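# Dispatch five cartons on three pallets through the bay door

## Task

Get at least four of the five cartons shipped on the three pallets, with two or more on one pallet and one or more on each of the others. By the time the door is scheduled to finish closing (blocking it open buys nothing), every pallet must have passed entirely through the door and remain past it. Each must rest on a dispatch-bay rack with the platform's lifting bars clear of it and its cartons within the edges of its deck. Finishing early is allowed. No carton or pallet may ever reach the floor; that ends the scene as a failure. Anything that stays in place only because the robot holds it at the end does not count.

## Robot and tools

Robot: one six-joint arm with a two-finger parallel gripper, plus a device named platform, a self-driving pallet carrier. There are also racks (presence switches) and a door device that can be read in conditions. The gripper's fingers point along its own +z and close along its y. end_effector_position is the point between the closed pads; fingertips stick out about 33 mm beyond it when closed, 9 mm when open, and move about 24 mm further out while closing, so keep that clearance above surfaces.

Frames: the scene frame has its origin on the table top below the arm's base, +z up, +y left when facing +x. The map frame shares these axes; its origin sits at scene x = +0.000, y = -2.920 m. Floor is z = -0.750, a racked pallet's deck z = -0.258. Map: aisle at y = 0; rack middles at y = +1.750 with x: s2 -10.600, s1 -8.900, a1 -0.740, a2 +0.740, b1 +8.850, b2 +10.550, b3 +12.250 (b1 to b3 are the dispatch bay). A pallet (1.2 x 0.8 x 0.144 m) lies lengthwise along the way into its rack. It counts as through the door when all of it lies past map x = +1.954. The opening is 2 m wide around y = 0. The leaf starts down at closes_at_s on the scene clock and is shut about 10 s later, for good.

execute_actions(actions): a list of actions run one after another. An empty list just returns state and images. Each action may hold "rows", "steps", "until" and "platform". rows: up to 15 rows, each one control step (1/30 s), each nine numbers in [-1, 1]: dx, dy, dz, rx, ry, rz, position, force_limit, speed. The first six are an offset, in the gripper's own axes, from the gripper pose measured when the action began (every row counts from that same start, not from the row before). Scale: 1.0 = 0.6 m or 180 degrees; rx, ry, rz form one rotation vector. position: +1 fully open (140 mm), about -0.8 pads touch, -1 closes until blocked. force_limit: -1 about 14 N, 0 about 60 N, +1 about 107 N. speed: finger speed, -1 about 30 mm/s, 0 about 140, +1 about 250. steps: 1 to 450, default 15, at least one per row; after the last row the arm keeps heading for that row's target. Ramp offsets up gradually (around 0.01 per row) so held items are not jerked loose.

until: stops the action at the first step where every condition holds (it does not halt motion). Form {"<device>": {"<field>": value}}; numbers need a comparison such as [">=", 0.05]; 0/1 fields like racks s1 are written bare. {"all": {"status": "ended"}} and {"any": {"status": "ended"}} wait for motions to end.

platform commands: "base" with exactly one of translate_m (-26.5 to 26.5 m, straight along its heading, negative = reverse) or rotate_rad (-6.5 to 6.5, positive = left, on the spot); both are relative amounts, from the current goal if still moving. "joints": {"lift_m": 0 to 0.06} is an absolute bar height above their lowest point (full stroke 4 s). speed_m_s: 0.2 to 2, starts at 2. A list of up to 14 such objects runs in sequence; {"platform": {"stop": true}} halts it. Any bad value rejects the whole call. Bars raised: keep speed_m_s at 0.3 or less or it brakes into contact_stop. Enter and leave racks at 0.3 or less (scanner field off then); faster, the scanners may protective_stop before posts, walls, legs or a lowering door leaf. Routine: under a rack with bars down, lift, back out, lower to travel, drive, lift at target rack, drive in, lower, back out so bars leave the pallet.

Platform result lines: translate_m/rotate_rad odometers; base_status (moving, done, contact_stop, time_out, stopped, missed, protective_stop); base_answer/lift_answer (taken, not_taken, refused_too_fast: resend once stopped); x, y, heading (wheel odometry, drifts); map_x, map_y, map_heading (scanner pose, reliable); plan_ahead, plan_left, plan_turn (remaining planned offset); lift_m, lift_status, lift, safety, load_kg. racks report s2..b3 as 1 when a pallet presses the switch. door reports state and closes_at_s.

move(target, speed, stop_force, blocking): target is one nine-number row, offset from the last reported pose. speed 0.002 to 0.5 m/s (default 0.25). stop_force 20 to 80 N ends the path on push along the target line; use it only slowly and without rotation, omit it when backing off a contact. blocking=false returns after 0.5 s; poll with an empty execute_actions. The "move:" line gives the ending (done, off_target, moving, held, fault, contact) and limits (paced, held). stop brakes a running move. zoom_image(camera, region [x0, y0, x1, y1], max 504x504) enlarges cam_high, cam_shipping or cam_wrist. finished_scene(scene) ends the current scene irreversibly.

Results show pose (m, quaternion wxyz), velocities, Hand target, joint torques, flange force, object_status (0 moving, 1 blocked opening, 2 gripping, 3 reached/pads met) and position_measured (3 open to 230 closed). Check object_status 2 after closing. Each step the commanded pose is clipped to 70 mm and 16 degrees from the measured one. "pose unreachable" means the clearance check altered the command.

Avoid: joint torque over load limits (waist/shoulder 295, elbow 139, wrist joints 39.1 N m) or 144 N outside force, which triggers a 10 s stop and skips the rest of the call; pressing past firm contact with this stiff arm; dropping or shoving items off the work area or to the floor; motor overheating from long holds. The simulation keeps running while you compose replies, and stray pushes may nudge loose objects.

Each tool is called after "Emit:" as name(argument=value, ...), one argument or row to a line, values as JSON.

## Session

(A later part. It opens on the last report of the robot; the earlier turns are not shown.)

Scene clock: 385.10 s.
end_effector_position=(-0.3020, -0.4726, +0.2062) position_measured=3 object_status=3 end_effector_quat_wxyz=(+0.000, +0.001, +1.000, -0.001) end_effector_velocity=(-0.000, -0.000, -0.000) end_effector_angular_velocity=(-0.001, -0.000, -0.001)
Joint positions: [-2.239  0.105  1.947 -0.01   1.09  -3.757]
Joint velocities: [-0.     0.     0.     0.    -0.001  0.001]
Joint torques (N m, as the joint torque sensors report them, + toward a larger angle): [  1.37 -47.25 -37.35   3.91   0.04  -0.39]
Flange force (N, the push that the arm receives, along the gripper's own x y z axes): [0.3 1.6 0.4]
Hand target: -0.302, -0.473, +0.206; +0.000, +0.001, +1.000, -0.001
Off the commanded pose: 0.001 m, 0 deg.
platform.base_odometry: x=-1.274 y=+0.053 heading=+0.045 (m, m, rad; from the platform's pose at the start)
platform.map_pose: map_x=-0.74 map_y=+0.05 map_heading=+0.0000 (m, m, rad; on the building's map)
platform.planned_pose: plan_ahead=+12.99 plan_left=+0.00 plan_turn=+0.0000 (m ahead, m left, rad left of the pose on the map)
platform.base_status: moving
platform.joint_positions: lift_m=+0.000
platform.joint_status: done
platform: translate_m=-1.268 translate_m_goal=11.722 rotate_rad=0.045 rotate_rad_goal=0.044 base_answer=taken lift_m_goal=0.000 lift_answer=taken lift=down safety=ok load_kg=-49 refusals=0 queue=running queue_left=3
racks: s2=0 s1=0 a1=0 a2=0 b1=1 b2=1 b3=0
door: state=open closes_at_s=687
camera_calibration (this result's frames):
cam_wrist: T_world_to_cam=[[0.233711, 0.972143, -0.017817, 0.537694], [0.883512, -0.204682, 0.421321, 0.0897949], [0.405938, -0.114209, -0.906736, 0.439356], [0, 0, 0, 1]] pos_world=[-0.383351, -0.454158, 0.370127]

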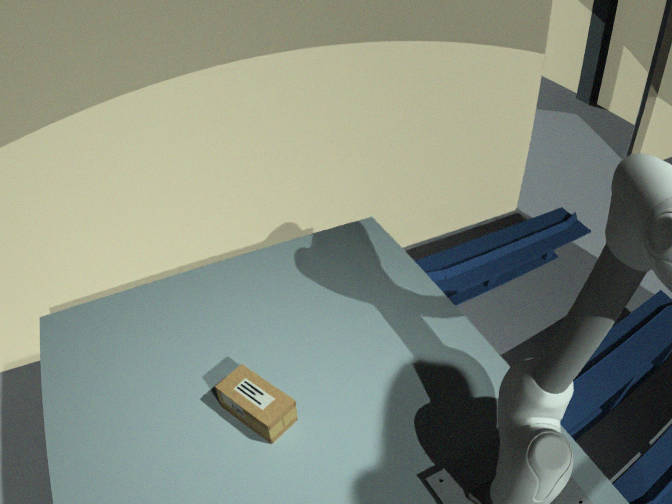

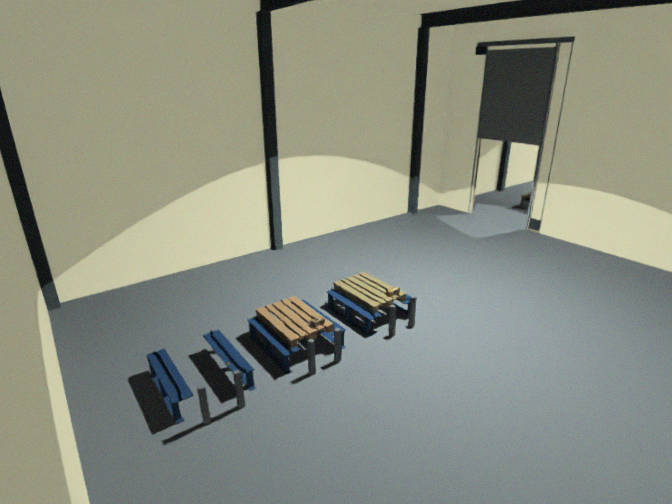

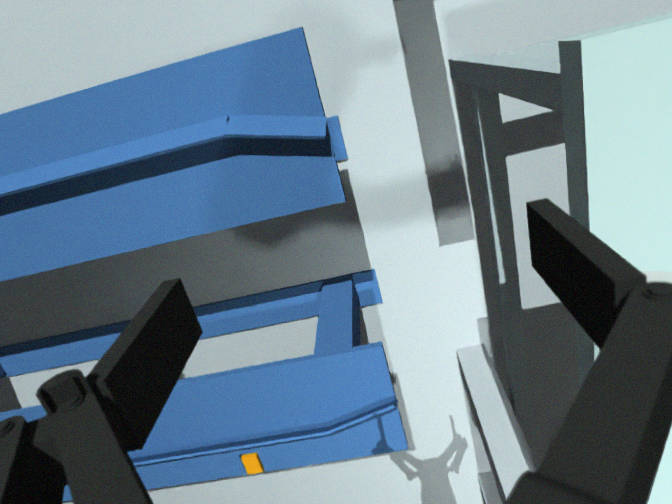

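Emit:
execute_actions(
  actions=[
    {"steps":450,"until":{"platform":{"queue":["!=","running"]}}},
    {"steps":450,"until":{"platform":{"queue":["!=","running"]}}},
  ],
)

Emit:
zoom_image(
  camera="cam_shipping",
  region=[120,250,430,440],
)

Scene clock: 409.50 s.
end_effector_position=(-0.3020, -0.4726, +0.2062) position_measured=3 object_status=3 end_effector_quat_wxyz=(+0.000, +0.001, +1.000, -0.001) end_effector_velocity=(-0.001, +0.001, +0.001) end_effector_angular_velocity=(-0.001, +0.000, -0.002)
Joint positions: [-2.239  0.105  1.947 -0.01   1.09  -3.757]
Joint velocities: [-0.002 -0.001 -0.    -0.     0.    -0.   ]
Joint torques (N m, as the joint torque sensors report them, + toward a larger angle): [  1.94 -46.   -38.29   3.86   0.08  -0.38]
Flange force (N, the push that the arm receives, along the gripper's own x y z axes): [-0.5 5.4 0.4]
Flange force at the end of the 1st action (N, along the gripper's axes at the end of the call): [-0.7 2.0 1.0]
Hand target: -0.302, -0.473, +0.206; +0.000, +0.001, +1.000, -0.001
Off the commanded pose: 0.001 m, 0 deg.
platform.base_odometry: x=+11.631 y=+2.226 heading=+1.615 (m, m, rad; from the platform's pose at the start)
platform.map_pose: map_x=+12.26 map_y=+1.61 map_heading=+1.5708 (m, m, rad; on the building's map)
platform.planned_pose: plan_ahead=+0.00 plan_left=+0.01 plan_turn=+0.0000 (m ahead, m left, rad left of the pose on the map)
platform.base_status: done
platform.joint_positions: lift_m=+0.020
platform.joint_status: done
platform: translate_m=13.282 translate_m_goal=13.282 rotate_rad=1.615 rotate_rad_goal=1.613 base_answer=taken lift_m_goal=0.020 lift_answer=taken lift=between safety=ok load_kg=-30 refusals=0 queue=done queue_left=0
racks: s2=0 s1=0 a1=0 a2=0 b1=1 b2=1 b3=1
door: state=open closes_at_s=687
camera_calibration (this result's frames):
cam_wrist: T_world_to_cam=[[0.233711, 0.972143, -0.017817, 0.537694], [0.883512, -0.204682, 0.421321, 0.0897947], [0.405938, -0.114209, -0.906736, 0.439356], [0, 0, 0, 1]] pos_world=[-0.383351, -0.454158, 0.370127]

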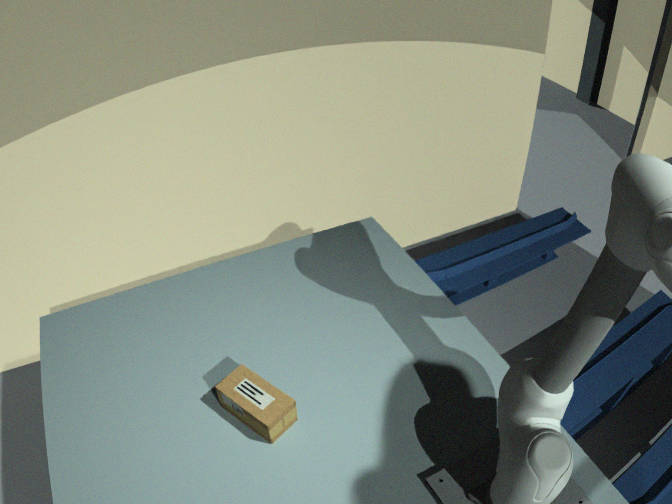

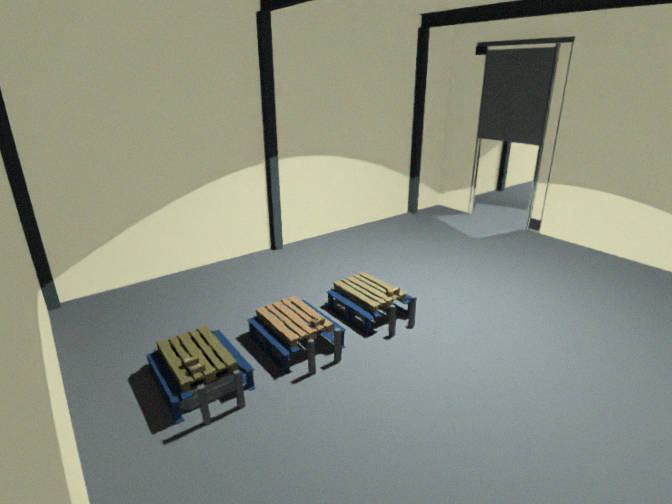

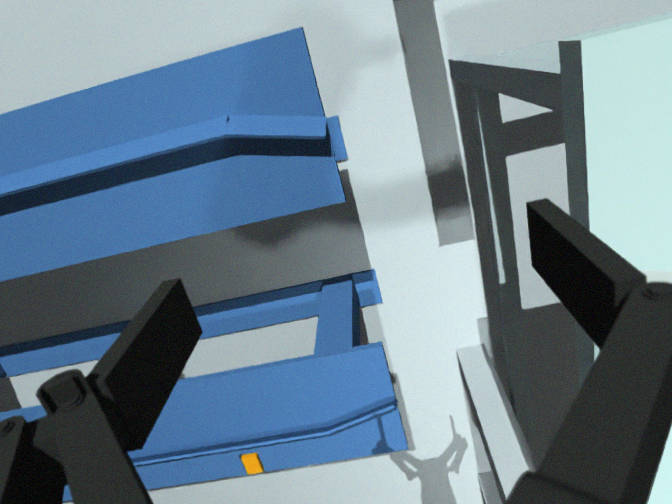

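Region (120, 250, 430, 440) of cam_shipping's 672x504 image, scaled by 1.626, with more detail than that image has; it fills the top 309 rows of this view, and the rest is white.

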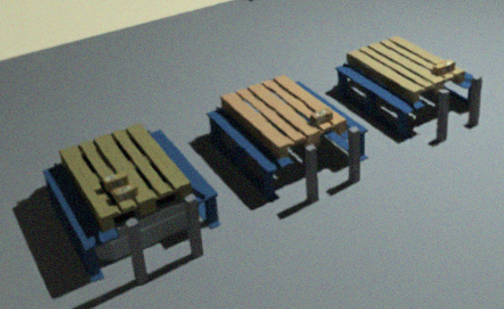

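Emit:
zoom_image(
  camera="cam_shipping",
  region=[320,260,430,340],
)

Emit:
zoom_image(
  camera="cam_shipping",
  region=[140,285,350,420],
)

Region (320, 260, 430, 340) of cam_shipping's 672x504 image, scaled by 4.582, with more detail than that image has; it fills the top 367 rows of this view, and the rest is white.

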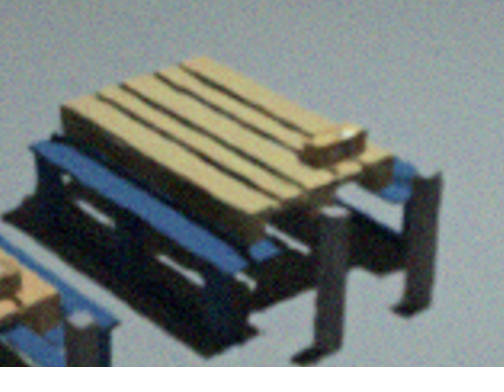

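Region (140, 285, 350, 420) of cam_shipping's 672x504 image, scaled by 2.400, with more detail than that image has; it fills the top 324 rows of this view, and the rest is white.

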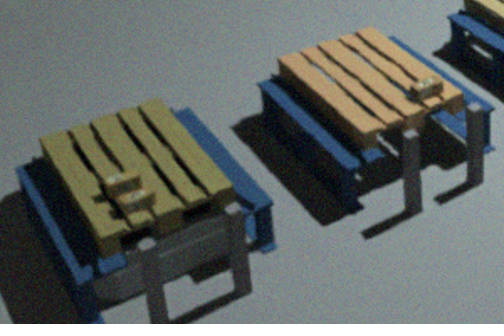

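Emit:
finished_scene(
  scene=2,
)

The scene is finished: the task was done.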